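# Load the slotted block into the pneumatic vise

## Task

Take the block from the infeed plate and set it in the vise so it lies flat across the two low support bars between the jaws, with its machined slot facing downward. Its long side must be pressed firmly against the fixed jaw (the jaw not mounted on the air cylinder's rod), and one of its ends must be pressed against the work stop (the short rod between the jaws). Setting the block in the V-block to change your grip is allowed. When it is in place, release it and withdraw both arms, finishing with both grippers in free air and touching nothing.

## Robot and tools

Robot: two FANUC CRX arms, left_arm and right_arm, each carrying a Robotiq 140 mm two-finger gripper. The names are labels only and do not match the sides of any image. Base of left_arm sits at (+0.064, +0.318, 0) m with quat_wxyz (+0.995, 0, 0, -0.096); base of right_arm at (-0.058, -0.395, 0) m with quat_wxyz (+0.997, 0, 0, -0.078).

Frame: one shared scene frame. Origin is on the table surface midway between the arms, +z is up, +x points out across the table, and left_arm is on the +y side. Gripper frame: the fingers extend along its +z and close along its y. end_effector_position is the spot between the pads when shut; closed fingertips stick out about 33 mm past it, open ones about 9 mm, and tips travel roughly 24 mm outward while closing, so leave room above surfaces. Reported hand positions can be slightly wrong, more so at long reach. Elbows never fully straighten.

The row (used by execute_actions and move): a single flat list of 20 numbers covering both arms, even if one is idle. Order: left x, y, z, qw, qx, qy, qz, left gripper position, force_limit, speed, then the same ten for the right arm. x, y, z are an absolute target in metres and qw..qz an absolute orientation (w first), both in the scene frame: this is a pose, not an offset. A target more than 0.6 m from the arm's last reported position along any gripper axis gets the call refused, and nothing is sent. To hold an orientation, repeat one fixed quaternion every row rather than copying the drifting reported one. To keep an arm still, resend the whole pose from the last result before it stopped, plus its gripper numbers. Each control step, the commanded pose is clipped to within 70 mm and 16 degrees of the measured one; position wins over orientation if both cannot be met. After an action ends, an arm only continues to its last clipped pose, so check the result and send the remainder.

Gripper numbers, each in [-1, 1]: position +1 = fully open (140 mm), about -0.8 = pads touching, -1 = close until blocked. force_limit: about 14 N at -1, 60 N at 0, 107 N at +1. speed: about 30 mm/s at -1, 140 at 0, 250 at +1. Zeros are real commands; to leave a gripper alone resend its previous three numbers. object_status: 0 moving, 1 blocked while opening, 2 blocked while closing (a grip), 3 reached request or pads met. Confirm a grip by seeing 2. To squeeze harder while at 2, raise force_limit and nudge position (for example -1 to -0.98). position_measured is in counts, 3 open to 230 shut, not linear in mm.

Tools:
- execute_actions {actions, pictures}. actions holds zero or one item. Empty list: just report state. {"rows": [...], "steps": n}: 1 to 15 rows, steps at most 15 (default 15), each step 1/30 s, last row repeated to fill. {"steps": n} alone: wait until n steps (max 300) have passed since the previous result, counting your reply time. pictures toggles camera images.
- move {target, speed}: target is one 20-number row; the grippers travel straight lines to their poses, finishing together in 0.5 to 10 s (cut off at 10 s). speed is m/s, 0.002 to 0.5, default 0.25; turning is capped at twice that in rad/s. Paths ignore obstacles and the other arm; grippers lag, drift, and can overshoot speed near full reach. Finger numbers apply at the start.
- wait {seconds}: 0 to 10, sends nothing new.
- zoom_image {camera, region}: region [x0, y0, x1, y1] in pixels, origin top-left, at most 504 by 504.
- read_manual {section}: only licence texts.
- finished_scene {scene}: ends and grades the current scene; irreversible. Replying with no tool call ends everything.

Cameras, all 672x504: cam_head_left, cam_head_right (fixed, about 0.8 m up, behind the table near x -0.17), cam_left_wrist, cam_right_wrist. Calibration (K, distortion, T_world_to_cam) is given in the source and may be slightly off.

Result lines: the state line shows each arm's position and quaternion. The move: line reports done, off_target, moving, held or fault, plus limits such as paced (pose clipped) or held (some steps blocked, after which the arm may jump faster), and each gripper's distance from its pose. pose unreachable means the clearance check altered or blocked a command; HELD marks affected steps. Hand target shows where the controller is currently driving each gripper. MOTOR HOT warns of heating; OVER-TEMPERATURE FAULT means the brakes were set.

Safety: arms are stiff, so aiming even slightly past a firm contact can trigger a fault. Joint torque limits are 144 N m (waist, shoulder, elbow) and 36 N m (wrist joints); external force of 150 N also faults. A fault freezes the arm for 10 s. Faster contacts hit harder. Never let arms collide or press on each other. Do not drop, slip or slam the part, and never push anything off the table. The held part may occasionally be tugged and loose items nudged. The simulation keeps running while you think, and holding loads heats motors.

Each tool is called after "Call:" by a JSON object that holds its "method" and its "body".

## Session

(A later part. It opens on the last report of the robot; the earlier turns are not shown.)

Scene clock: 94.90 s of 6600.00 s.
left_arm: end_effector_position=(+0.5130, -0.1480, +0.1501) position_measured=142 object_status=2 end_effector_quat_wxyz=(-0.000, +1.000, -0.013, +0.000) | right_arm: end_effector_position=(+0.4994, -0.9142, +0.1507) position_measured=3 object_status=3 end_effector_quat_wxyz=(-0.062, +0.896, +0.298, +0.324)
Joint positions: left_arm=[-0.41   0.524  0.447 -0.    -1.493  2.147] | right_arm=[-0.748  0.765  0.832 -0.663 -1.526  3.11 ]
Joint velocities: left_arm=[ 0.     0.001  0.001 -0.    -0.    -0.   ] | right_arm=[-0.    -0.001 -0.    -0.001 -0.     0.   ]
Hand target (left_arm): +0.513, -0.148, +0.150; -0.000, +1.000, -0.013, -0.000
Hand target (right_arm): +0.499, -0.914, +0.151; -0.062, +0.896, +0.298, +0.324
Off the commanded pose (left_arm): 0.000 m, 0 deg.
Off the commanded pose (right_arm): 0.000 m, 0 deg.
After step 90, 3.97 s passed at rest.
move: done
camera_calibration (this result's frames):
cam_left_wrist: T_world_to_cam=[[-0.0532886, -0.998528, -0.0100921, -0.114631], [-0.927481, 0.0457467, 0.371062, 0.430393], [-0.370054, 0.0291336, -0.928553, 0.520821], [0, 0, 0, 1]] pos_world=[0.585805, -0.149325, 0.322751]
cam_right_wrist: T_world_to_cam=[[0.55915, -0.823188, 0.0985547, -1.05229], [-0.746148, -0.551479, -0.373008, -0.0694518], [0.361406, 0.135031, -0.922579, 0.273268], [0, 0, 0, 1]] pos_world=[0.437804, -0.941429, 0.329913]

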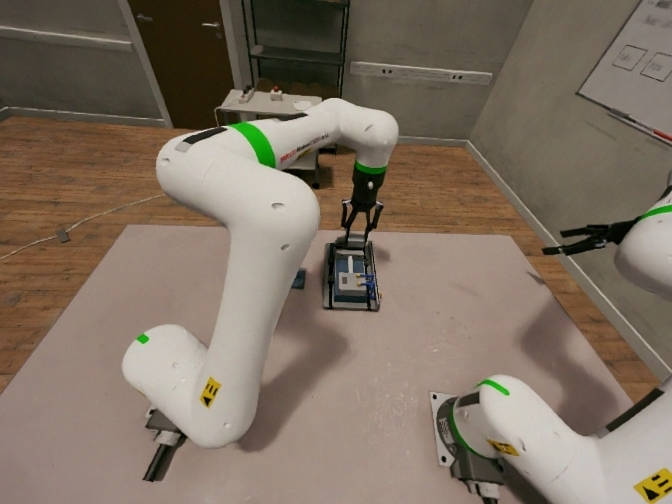

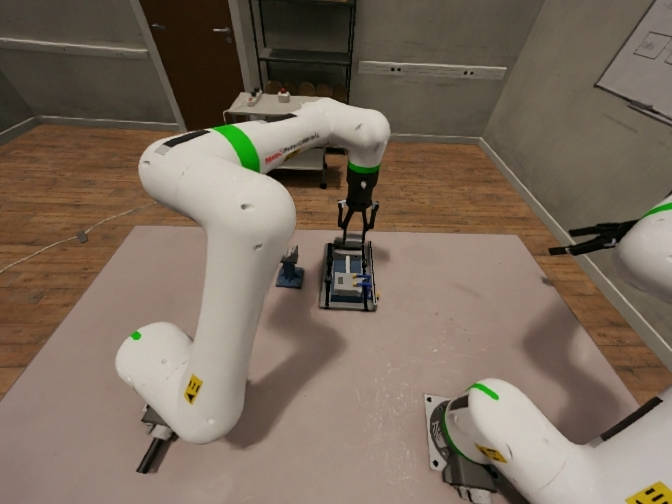

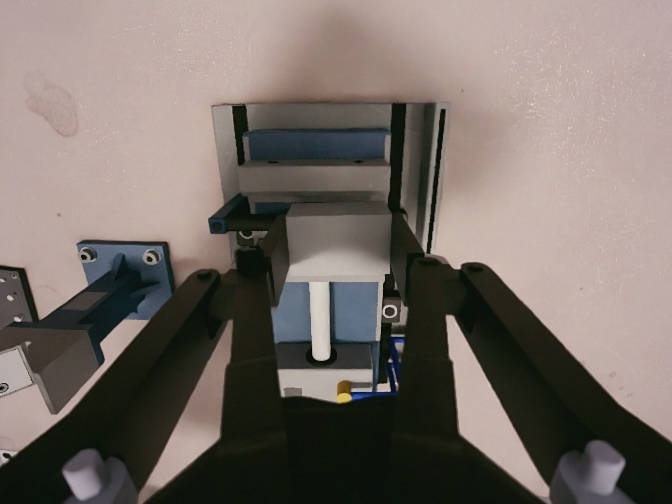

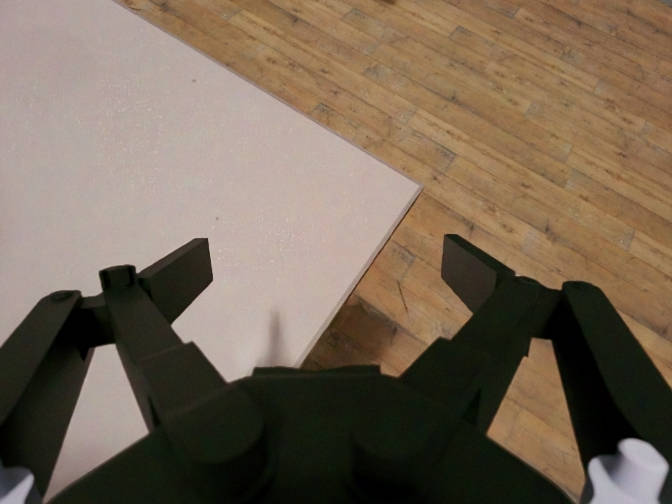

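Call:
{"method": "move", "body": {"target": [0.513,-0.151,0.127,0,1,-0.013,0,-0.98,-1,-0.5,0.4994,-0.9142,0.1507,-0.062,0.896,0.298,0.324,1,0,0], "speed": 0.015}}

Call:
{"method": "move", "body": {"target": [0.513,-0.151,0.1205,0,1,-0.013,0,-0.98,-1,-0.5,0.4994,-0.9142,0.1507,-0.062,0.896,0.298,0.324,1,0,0], "speed": 0.004}}

Call:
{"method": "move", "body": {"target": [0.513,-0.151,0.1205,0,1,-0.013,0,-0.05,-1,-1,0.4994,-0.9142,0.1507,-0.062,0.896,0.298,0.324,1,0,0]}}

Call:
{"method": "move", "body": {"target": [0.513,-0.151,0.16,0,1,-0.013,0,-0.05,-1,-1,0.4994,-0.9142,0.1507,-0.062,0.896,0.298,0.324,1,0,0], "speed": 0.05}}

Call:
{"method": "move", "body": {"target": [0.513,-0.112,0.15,0,1,-0.013,0,1,-1,1,0.4994,-0.9142,0.1507,-0.062,0.896,0.298,0.324,1,0,0]}}

Scene clock: 106.30 s of 6600.00 s.
left_arm: end_effector_position=(+0.5130, -0.1510, +0.1270) position_measured=142 object_status=2 end_effector_quat_wxyz=(+0.000, +1.000, -0.013, +0.000) | right_arm: end_effector_position=(+0.4994, -0.9142, +0.1507) position_measured=3 object_status=3 end_effector_quat_wxyz=(-0.062, +0.896, +0.298, +0.324)
Joint positions: left_arm=[-0.413  0.536  0.411  0.    -1.445  2.151] | right_arm=[-0.748  0.765  0.832 -0.663 -1.526  3.11 ]
Joint velocities: left_arm=[-0.    -0.    -0.003  0.    -0.     0.   ] | right_arm=[ 0.    -0.     0.     0.002 -0.    -0.   ]
Hand target (left_arm): +0.513, -0.151, +0.127; +0.000, +1.000, -0.013, -0.000
Hand target (right_arm): +0.499, -0.914, +0.151; -0.062, +0.896, +0.298, +0.324
Off the commanded pose (left_arm): 0.000 m, 0 deg.
Off the commanded pose (right_arm): 0.000 m, 0 deg.
After step 90, 6.63 s passed at rest.
move: done
camera_calibration (this result's frames):
cam_left_wrist: T_world_to_cam=[[-0.0532148, -0.998534, -0.00994332, -0.117946], [-0.927448, 0.0457306, 0.371145, 0.43907], [-0.370146, 0.0289723, -0.928522, 0.499495], [0, 0, 0, 1]] pos_world=[0.585824, -0.152324, 0.299661]
cam_right_wrist: T_world_to_cam=[[0.55915, -0.823188, 0.0985545, -1.05229], [-0.746148, -0.551479, -0.373008, -0.0694518], [0.361406, 0.135031, -0.922579, 0.273268], [0, 0, 0, 1]] pos_world=[0.437804, -0.941429, 0.329913]

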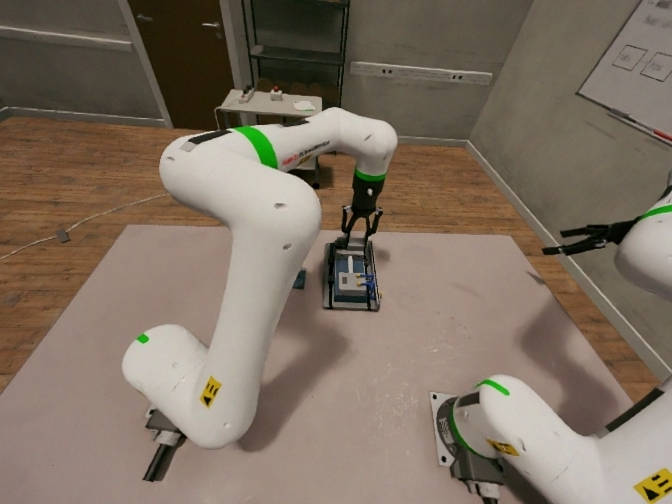

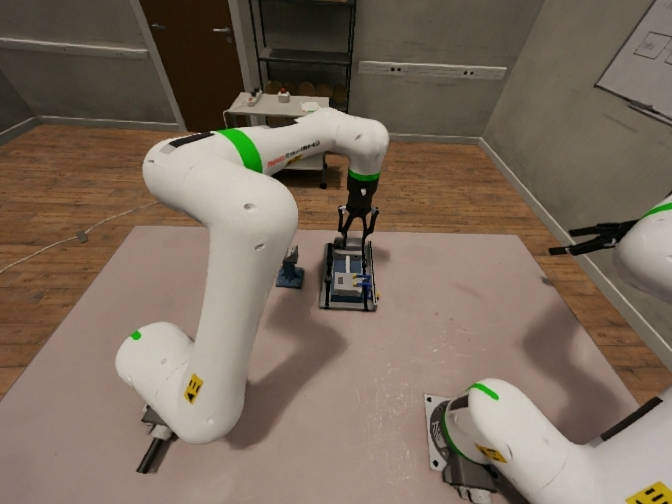

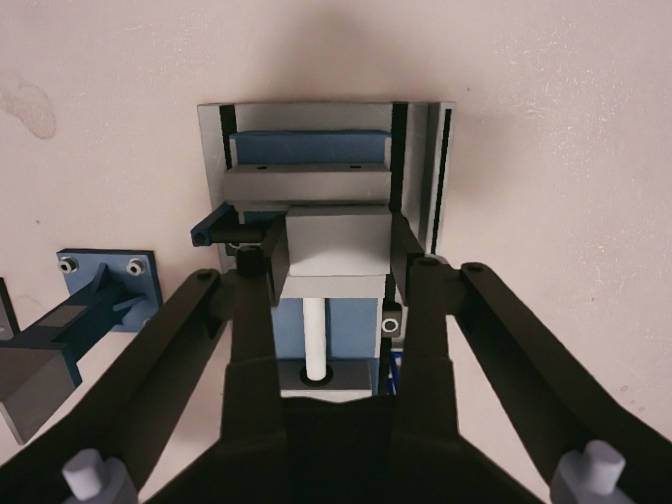

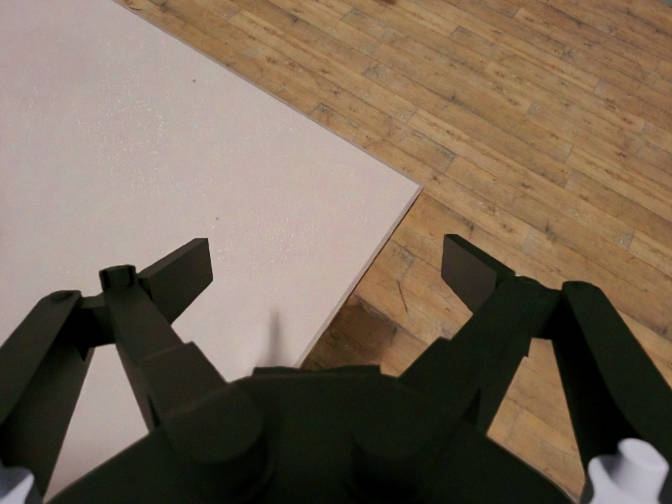

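Scene clock: 108.13 s of 6600.00 s.
left_arm: end_effector_position=(+0.5130, -0.1510, +0.1206) position_measured=142 object_status=2 end_effector_quat_wxyz=(+0.000, +1.000, -0.013, +0.000) | right_arm: end_effector_position=(+0.4994, -0.9142, +0.1507) position_measured=3 object_status=3 end_effector_quat_wxyz=(-0.062, +0.896, +0.298, +0.324)
Joint positions: left_arm=[-0.413  0.539  0.399  0.    -1.431  2.151] | right_arm=[-0.748  0.765  0.832 -0.663 -1.526  3.11 ]
Joint velocities: left_arm=[-0.     0.001  0.    -0.    -0.    -0.   ] | right_arm=[ 0.001 -0.     0.     0.    -0.    -0.   ]
Hand target (left_arm): +0.513, -0.151, +0.121; +0.000, +1.000, -0.013, -0.000
Hand target (right_arm): +0.499, -0.914, +0.151; -0.062, +0.896, +0.298, +0.324
Off the commanded pose (left_arm): 0.000 m, 0 deg.
Off the commanded pose (right_arm): 0.000 m, 0 deg.
move: done
camera_calibration (this result's frames):
cam_left_wrist: T_world_to_cam=[[-0.05317, -0.998537, -0.00986584, -0.11808], [-0.927485, 0.0457205, 0.371053, 0.441533], [-0.370059, 0.0288793, -0.928559, 0.493472], [0, 0, 0, 1]] pos_world=[0.585851, -0.152346, 0.293221]
cam_right_wrist: T_world_to_cam=[[0.559151, -0.823188, 0.0985548, -1.05229], [-0.746148, -0.551479, -0.373008, -0.069452], [0.361406, 0.135031, -0.922579, 0.273268], [0, 0, 0, 1]] pos_world=[0.437804, -0.941429, 0.329913]

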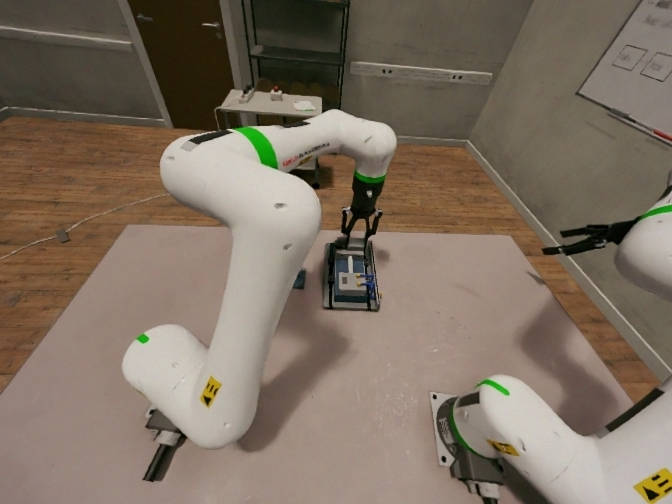

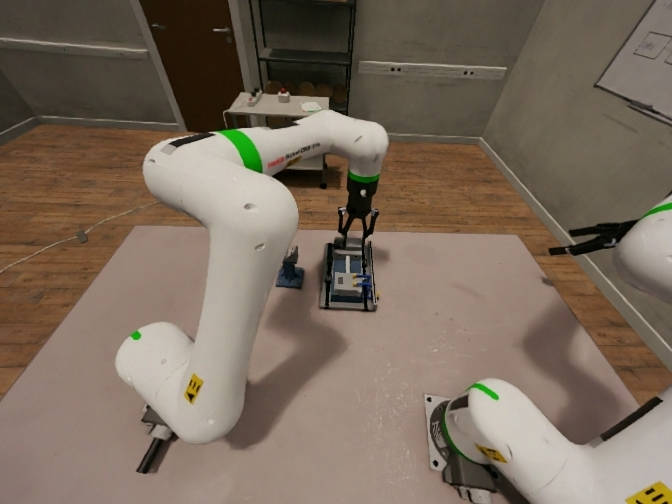

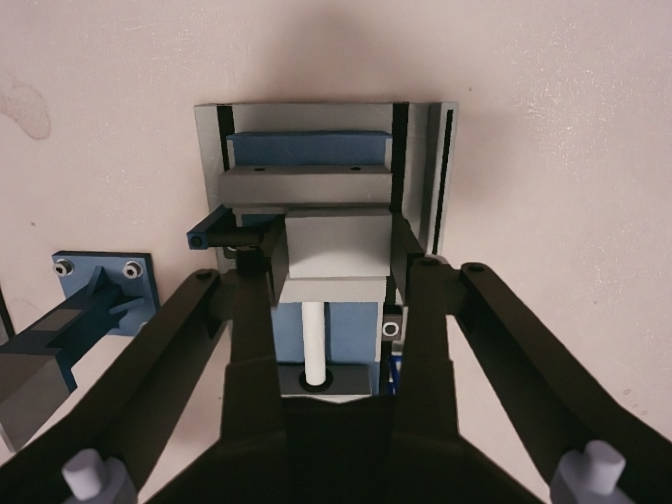

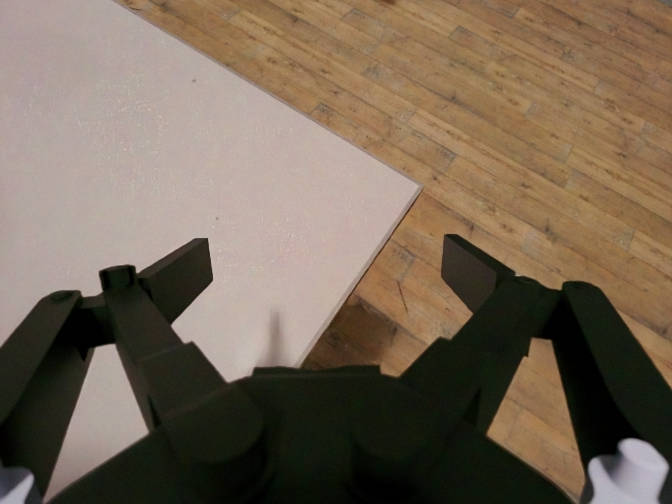

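Scene clock: 108.83 s of 6600.00 s.
left_arm: end_effector_position=(+0.5130, -0.1510, +0.1205) position_measured=135 object_status=3 end_effector_quat_wxyz=(-0.000, +1.000, -0.013, -0.000) | right_arm: end_effector_position=(+0.4994, -0.9142, +0.1507) position_measured=3 object_status=3 end_effector_quat_wxyz=(-0.062, +0.896, +0.298, +0.324)
Joint positions: left_arm=[-0.413  0.539  0.399  0.    -1.431  2.151] | right_arm=[-0.748  0.765  0.832 -0.663 -1.526  3.11 ]
Joint velocities: left_arm=[-0. -0.  0. -0.  0. -0.] | right_arm=[-0. -0.  0.  0. -0. -0.]
Hand target (left_arm): +0.513, -0.151, +0.121; -0.000, +1.000, -0.013, +0.000
Hand target (right_arm): +0.499, -0.914, +0.151; -0.062, +0.896, +0.298, +0.324
Off the commanded pose (left_arm): 0.000 m, 0 deg.
Off the commanded pose (right_arm): 0.000 m, 0 deg.
move: done
camera_calibration (this result's frames):
cam_left_wrist: T_world_to_cam=[[-0.0532159, -0.998533, -0.00997118, -0.11805], [-0.92744, 0.0457206, 0.371166, 0.441479], [-0.370166, 0.0289996, -0.928513, 0.49344], [0, 0, 0, 1]] pos_world=[0.585818, -0.152371, 0.293126]
cam_right_wrist: T_world_to_cam=[[0.55915, -0.823188, 0.0985548, -1.05229], [-0.746148, -0.551479, -0.373008, -0.0694518], [0.361406, 0.135031, -0.922579, 0.273268], [0, 0, 0, 1]] pos_world=[0.437804, -0.941429, 0.329913]

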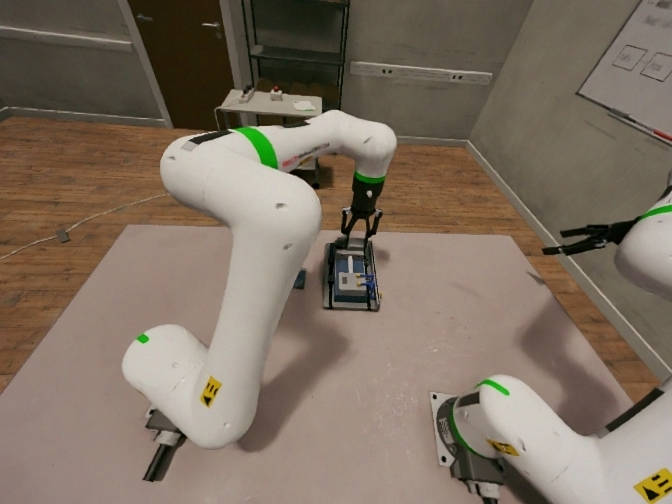

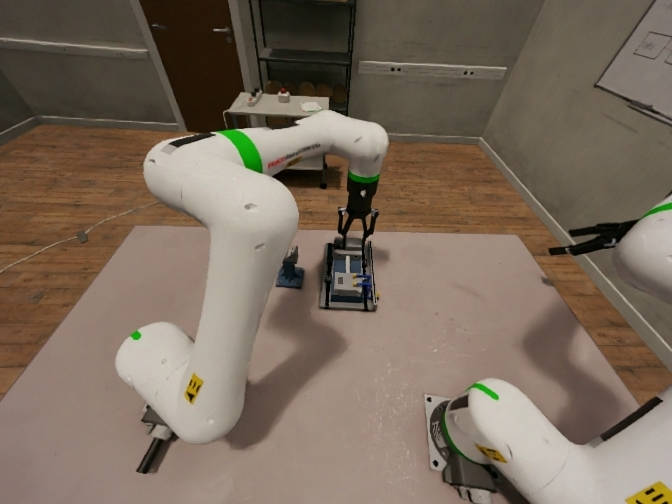

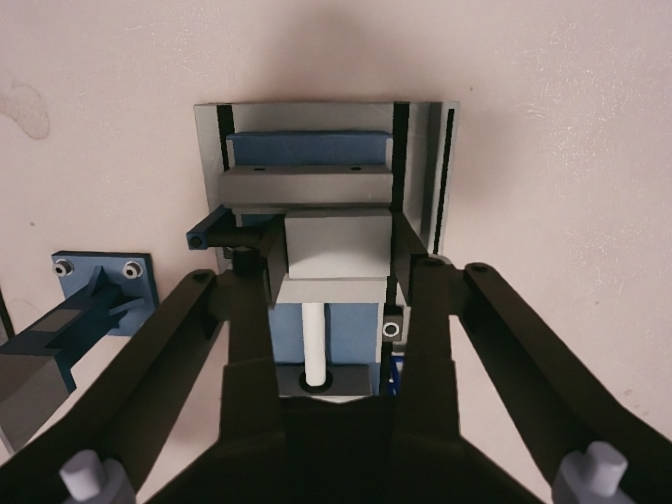

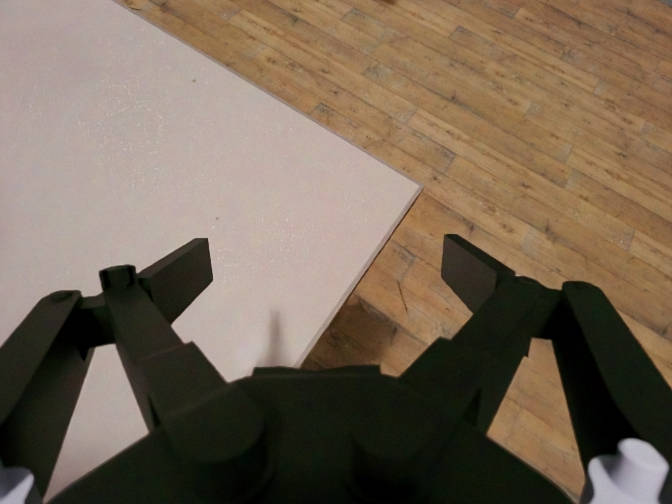

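Scene clock: 109.90 s of 6600.00 s.
left_arm: end_effector_position=(+0.5131, -0.1510, +0.1601) position_measured=135 object_status=3 end_effector_quat_wxyz=(+0.000, +1.000, -0.013, +0.000) | right_arm: end_effector_position=(+0.4994, -0.9142, +0.1507) position_measured=3 object_status=3 end_effector_quat_wxyz=(-0.062, +0.896, +0.298, +0.324)
Joint positions: left_arm=[-0.413  0.529  0.476  0.    -1.518  2.151] | right_arm=[-0.748  0.765  0.832 -0.663 -1.526  3.11 ]
Joint velocities: left_arm=[-0.    -0.    -0.001 -0.    -0.001  0.001] | right_arm=[-0.    -0.    -0.    -0.001  0.     0.   ]
Hand target (left_arm): +0.513, -0.151, +0.160; -0.000, +1.000, -0.013, +0.000
Hand target (right_arm): +0.499, -0.914, +0.151; -0.062, +0.896, +0.298, +0.324
Off the commanded pose (left_arm): 0.000 m, 0 deg.
Off the commanded pose (right_arm): 0.000 m, 0 deg.
move: done
camera_calibration (this result's frames):
cam_left_wrist: T_world_to_cam=[[-0.0530102, -0.998546, -0.00983175, -0.117802], [-0.927485, 0.0455842, 0.37107, 0.426883], [-0.370082, 0.0287893, -0.928553, 0.530165], [0, 0, 0, 1]] pos_world=[0.585888, -0.152353, 0.332724]
cam_right_wrist: T_world_to_cam=[[0.55915, -0.823188, 0.0985546, -1.05229], [-0.746148, -0.551479, -0.373008, -0.0694519], [0.361406, 0.135031, -0.922579, 0.273268], [0, 0, 0, 1]] pos_world=[0.437804, -0.941429, 0.329913]

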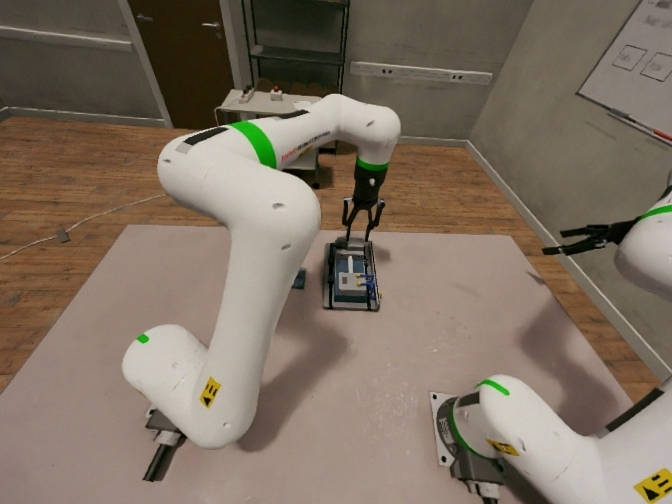

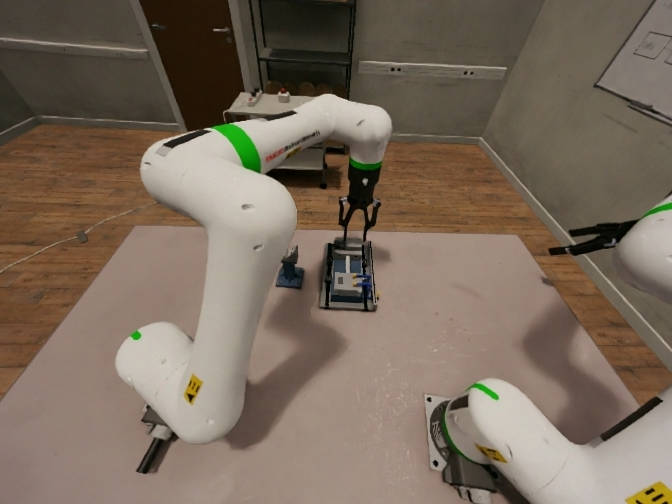

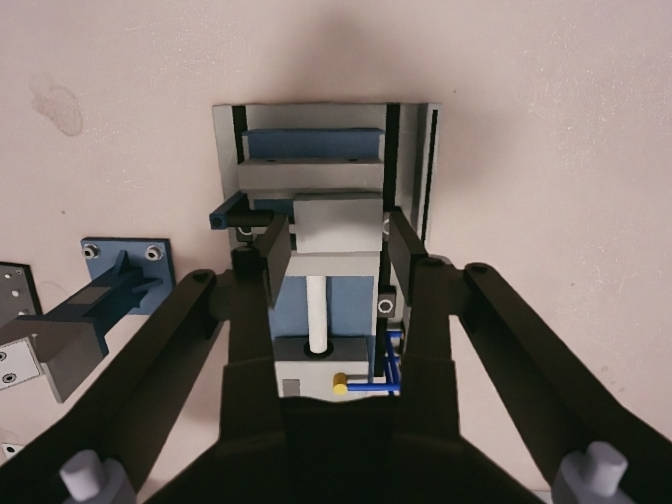

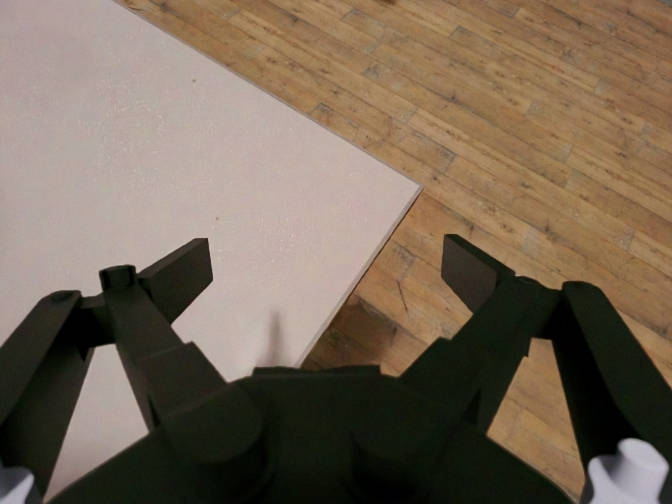

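Scene clock: 110.63 s of 6600.00 s.
left_arm: end_effector_position=(+0.5129, -0.1120, +0.1499) position_measured=3 object_status=3 end_effector_quat_wxyz=(-0.000, +1.000, -0.013, -0.000) | right_arm: end_effector_position=(+0.4994, -0.9142, +0.1507) position_measured=3 object_status=3 end_effector_quat_wxyz=(-0.062, +0.896, +0.298, +0.324)
Joint positions: left_arm=[-0.361  0.456  0.347 -0.    -1.462  2.098] | right_arm=[-0.748  0.765  0.832 -0.663 -1.526  3.11 ]
Joint velocities: left_arm=[ 0.    -0.    -0.002  0.     0.    -0.   ] | right_arm=[-0.    -0.    -0.002  0.    -0.     0.   ]
Hand target (left_arm): +0.513, -0.112, +0.150; -0.000, +1.000, -0.013, -0.000
Hand target (right_arm): +0.499, -0.914, +0.151; -0.062, +0.896, +0.298, +0.324
Off the commanded pose (left_arm): 0.000 m, 0 deg.
Off the commanded pose (right_arm): 0.000 m, 0 deg.
move: done
camera_calibration (this result's frames):
cam_left_wrist: T_world_to_cam=[[-0.0532553, -0.99853, -0.0100622, -0.0787369], [-0.92743, 0.0457227, 0.371192, 0.428692], [-0.370186, 0.0290999, -0.928502, 0.519655], [0, 0, 0, 1]] pos_world=[0.585758, -0.113344, 0.322582]
cam_right_wrist: T_world_to_cam=[[0.55915, -0.823188, 0.0985548, -1.05229], [-0.746148, -0.551479, -0.373008, -0.0694518], [0.361406, 0.135031, -0.922579, 0.273268], [0, 0, 0, 1]] pos_world=[0.437804, -0.941429, 0.329913]

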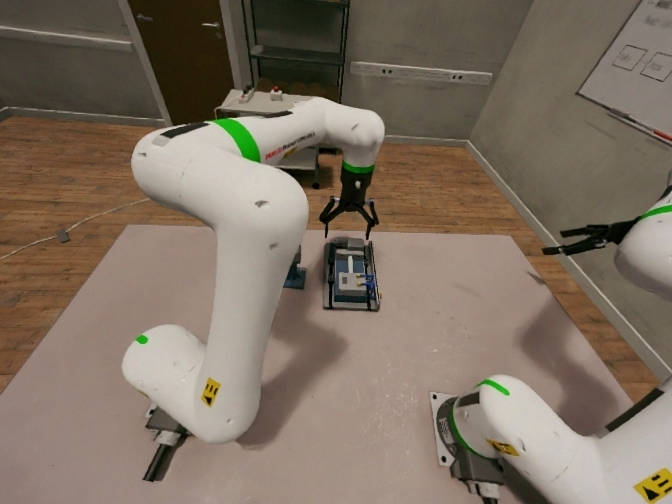

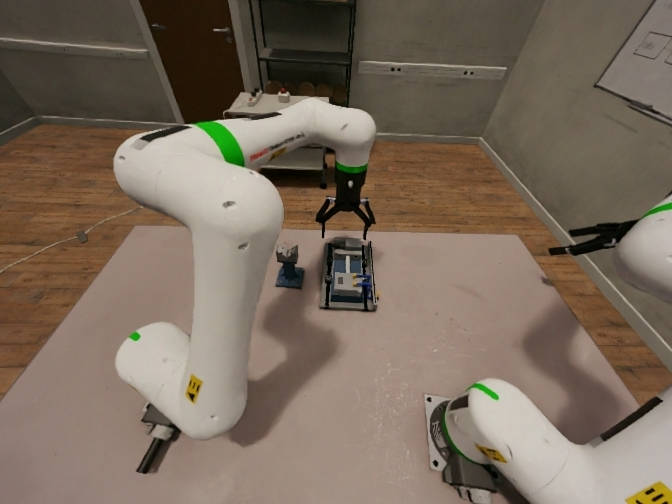

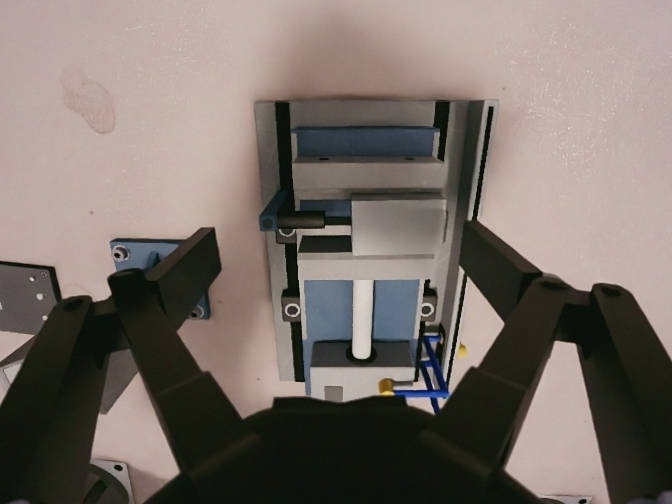

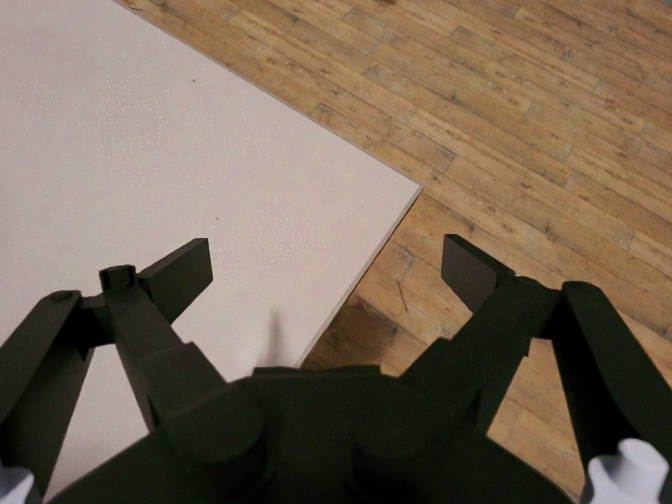

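Call:
{"method": "move", "body": {"target": [0.515,-0.117,0.114,0,1,-0.013,0,1,-1,1,0.4994,-0.9142,0.1507,-0.062,0.896,0.298,0.324,1,0,0], "speed": 0.03}}

Call:
{"method": "move", "body": {"target": [0.515,-0.106,0.114,0,1,-0.013,0,1,-1,1,0.4994,-0.9142,0.1507,-0.062,0.896,0.298,0.324,1,0,0], "speed": 0.01}}

Call:
{"method": "move", "body": {"target": [0.515,-0.106,0.114,0,1,-0.013,0,0.5,-1,-1,0.4994,-0.9142,0.1507,-0.062,0.896,0.298,0.324,1,0,0]}}

Scene clock: 117.20 s of 6600.00 s.
left_arm: end_effector_position=(+0.5150, -0.1170, +0.1140) position_measured=3 object_status=3 end_effector_quat_wxyz=(+0.000, +1.000, -0.013, +0.000) | right_arm: end_effector_position=(+0.4994, -0.9142, +0.1507) position_measured=3 object_status=3 end_effector_quat_wxyz=(-0.062, +0.896, +0.298, +0.324)
Joint positions: left_arm=[-0.366  0.482  0.3    0.    -1.389  2.103] | right_arm=[-0.748  0.765  0.832 -0.663 -1.526  3.11 ]
Joint velocities: left_arm=[-0.    -0.     0.001 -0.     0.    -0.001] | right_arm=[-0.    -0.     0.001 -0.    -0.001 -0.   ]
Hand target (left_arm): +0.515, -0.117, +0.114; +0.000, +1.000, -0.013, -0.000
Hand target (right_arm): +0.499, -0.914, +0.151; -0.062, +0.896, +0.298, +0.324
Off the commanded pose (left_arm): 0.000 m, 0 deg.
Off the commanded pose (right_arm): 0.000 m, 0 deg.
After step 90, 2.10 s passed at rest.
move: done
camera_calibration (this result's frames):
cam_left_wrist: T_world_to_cam=[[-0.0532475, -0.998532, -0.00992818, -0.0840009], [-0.927449, 0.0457668, 0.371139, 0.444181], [-0.37014, 0.0289701, -0.928524, 0.487189], [0, 0, 0, 1]] pos_world=[0.587811, -0.11832, 0.28668]
cam_right_wrist: T_world_to_cam=[[0.55915, -0.823188, 0.0985546, -1.05229], [-0.746148, -0.551479, -0.373008, -0.0694517], [0.361406, 0.135031, -0.922579, 0.273268], [0, 0, 0, 1]] pos_world=[0.437804, -0.941429, 0.329913]

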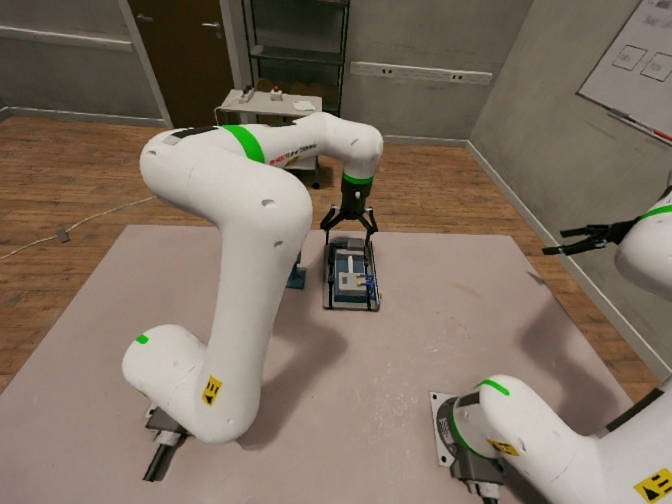

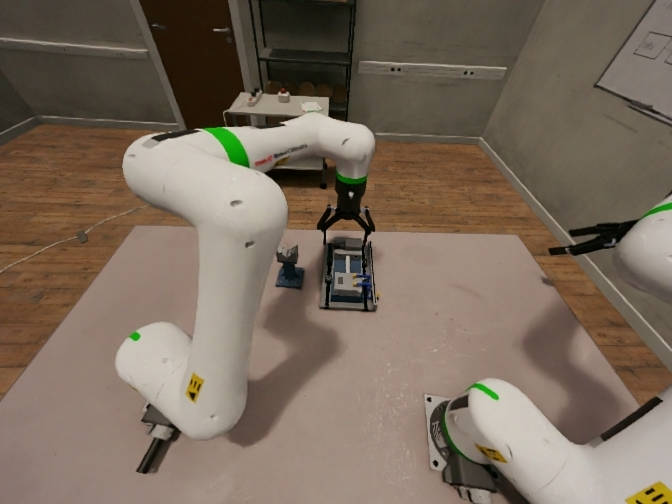

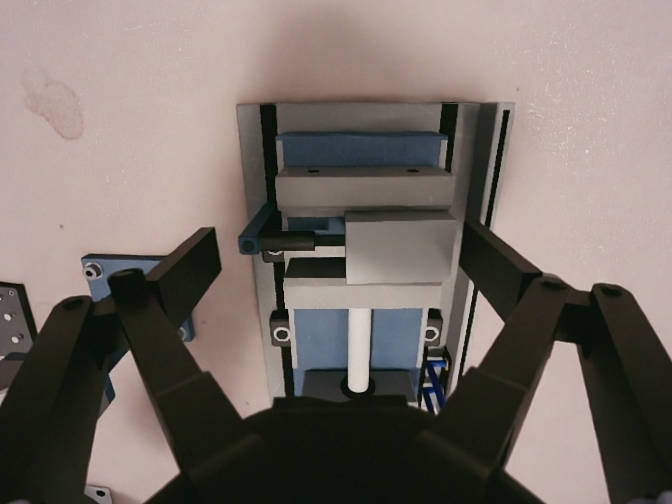

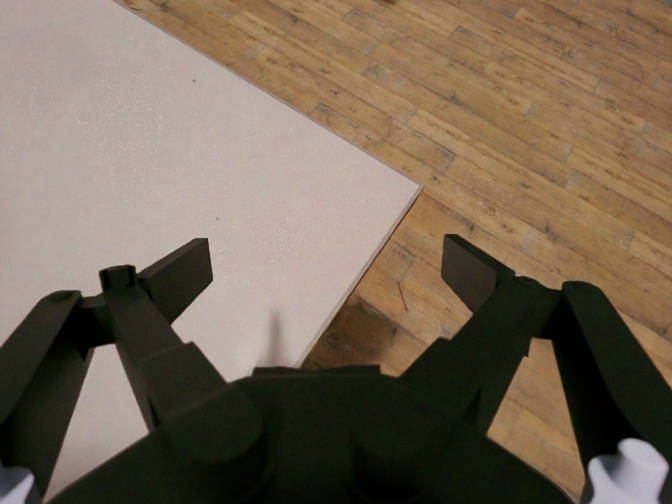

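Scene clock: 118.53 s of 6600.00 s.
left_arm: end_effector_position=(+0.5150, -0.1060, +0.1140) position_measured=3 object_status=3 end_effector_quat_wxyz=(-0.000, +1.000, -0.013, +0.000) | right_arm: end_effector_position=(+0.4994, -0.9142, +0.1507) position_measured=3 object_status=3 end_effector_quat_wxyz=(-0.062, +0.896, +0.298, +0.324)
Joint positions: left_arm=[-0.351  0.463  0.272 -0.    -1.38   2.088] | right_arm=[-0.748  0.765  0.832 -0.663 -1.526  3.11 ]
Joint velocities: left_arm=[ 0.    -0.     0.     0.     0.001  0.   ] | right_arm=[-0.    -0.     0.001  0.     0.     0.   ]
Hand target (left_arm): +0.515, -0.106, +0.114; -0.000, +1.000, -0.013, -0.000
Hand target (right_arm): +0.499, -0.914, +0.151; -0.062, +0.896, +0.298, +0.324
Off the commanded pose (left_arm): 0.000 m, 0 deg.
Off the commanded pose (right_arm): 0.000 m, 0 deg.
move: done
camera_calibration (this result's frames):
cam_left_wrist: T_world_to_cam=[[-0.0531713, -0.998535, -0.0100014, -0.0730624], [-0.927449, 0.0456686, 0.37115, 0.443705], [-0.37015, 0.0290103, -0.928519, 0.486836], [0, 0, 0, 1]] pos_world=[0.587831, -0.107342, 0.286625]
cam_right_wrist: T_world_to_cam=[[0.55915, -0.823188, 0.0985547, -1.05229], [-0.746148, -0.551479, -0.373008, -0.0694517], [0.361406, 0.135031, -0.922579, 0.273268], [0, 0, 0, 1]] pos_world=[0.437804, -0.941429, 0.329913]

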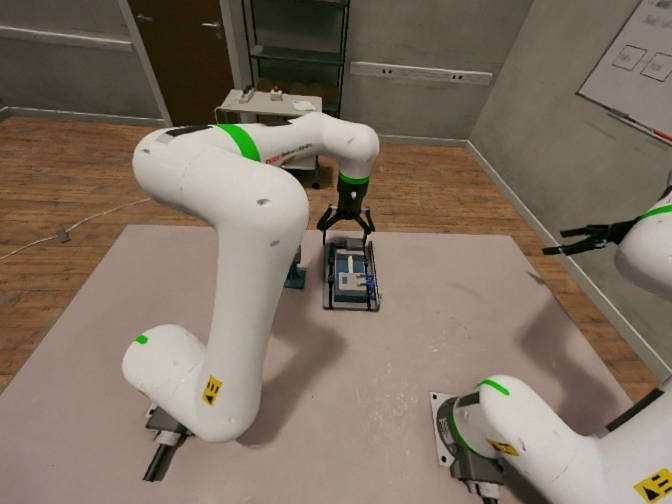

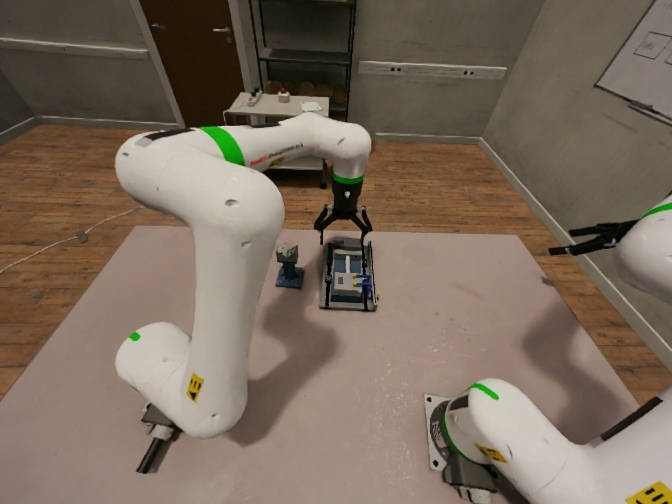

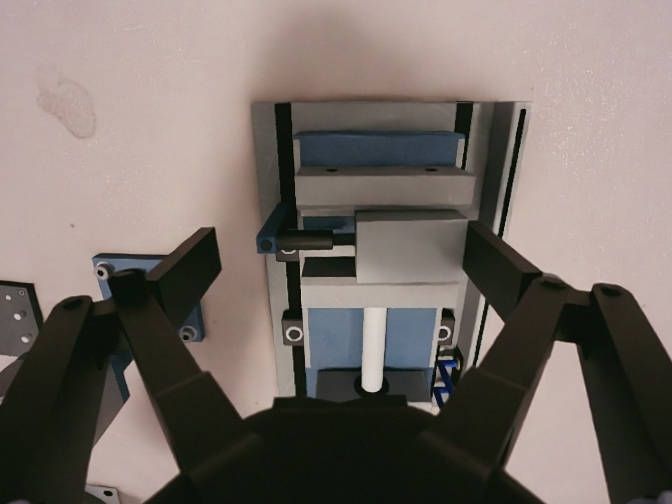

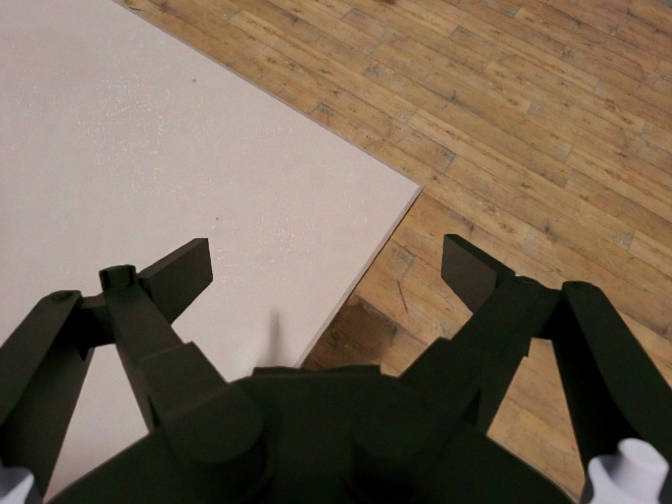

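Scene clock: 119.97 s of 6600.00 s.
left_arm: end_effector_position=(+0.5151, -0.1061, +0.1141) position_measured=61 object_status=2 end_effector_quat_wxyz=(+0.000, +1.000, -0.013, +0.000) | right_arm: end_effector_position=(+0.4994, -0.9142, +0.1507) position_measured=3 object_status=3 end_effector_quat_wxyz=(-0.062, +0.896, +0.298, +0.324)
Joint positions: left_arm=[-0.351  0.463  0.273  0.    -1.38   2.088] | right_arm=[-0.748  0.765  0.832 -0.663 -1.526  3.11 ]
Joint velocities: left_arm=[-0.    -0.    -0.    -0.002  0.    -0.   ] | right_arm=[ 0.     0.001  0.001 -0.    -0.     0.   ]
Hand target (left_arm): +0.515, -0.106, +0.114; +0.000, +1.000, -0.013, -0.000
Hand target (right_arm): +0.499, -0.914, +0.151; -0.062, +0.896, +0.298, +0.324
Off the commanded pose (left_arm): 0.000 m, 0 deg.
Off the commanded pose (right_arm): 0.000 m, 0 deg.
move: done
camera_calibration (this result's frames):
cam_left_wrist: T_world_to_cam=[[-0.0531301, -0.998541, -0.00960601, -0.0732637], [-0.927569, 0.0457863, 0.370837, 0.443897], [-0.369856, 0.0286128, -0.928648, 0.486856], [0, 0, 0, 1]] pos_world=[0.587919, -0.107412, 0.2868]
cam_right_wrist: T_world_to_cam=[[0.55915, -0.823188, 0.0985546, -1.05229], [-0.746148, -0.551479, -0.373008, -0.0694518], [0.361406, 0.135031, -0.922579, 0.273268], [0, 0, 0, 1]] pos_world=[0.437804, -0.941429, 0.329913]

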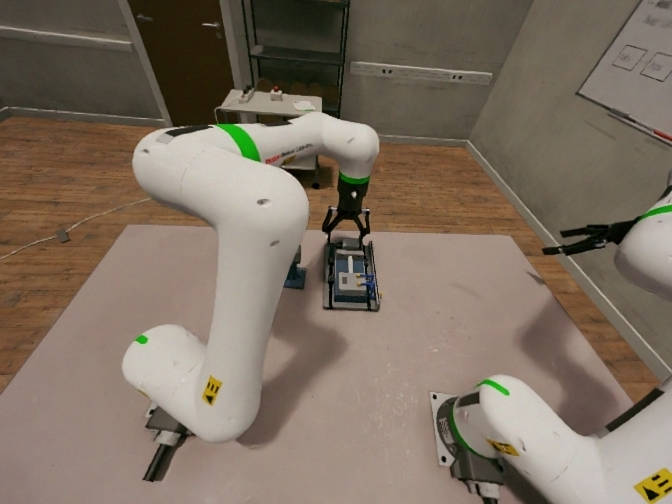

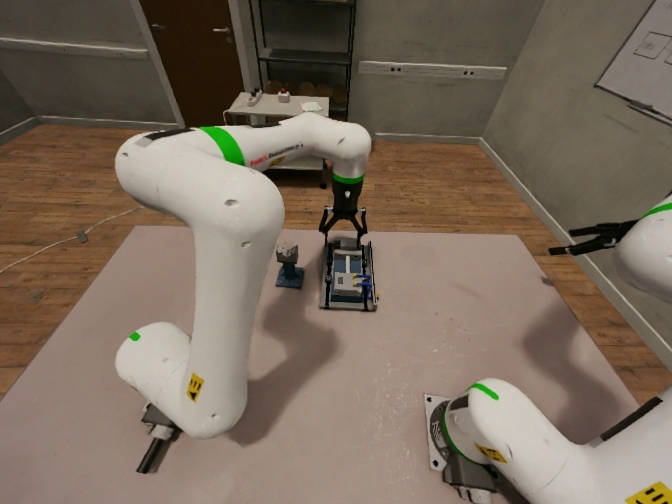

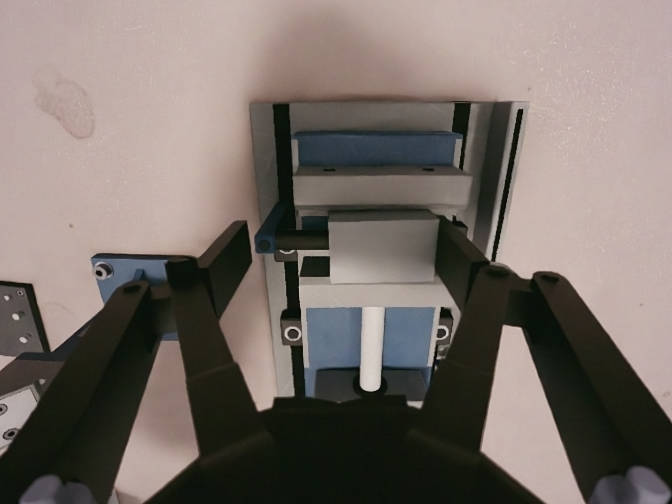

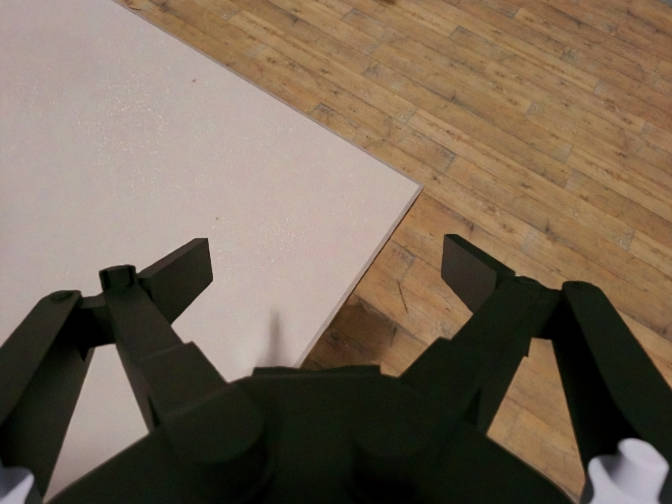

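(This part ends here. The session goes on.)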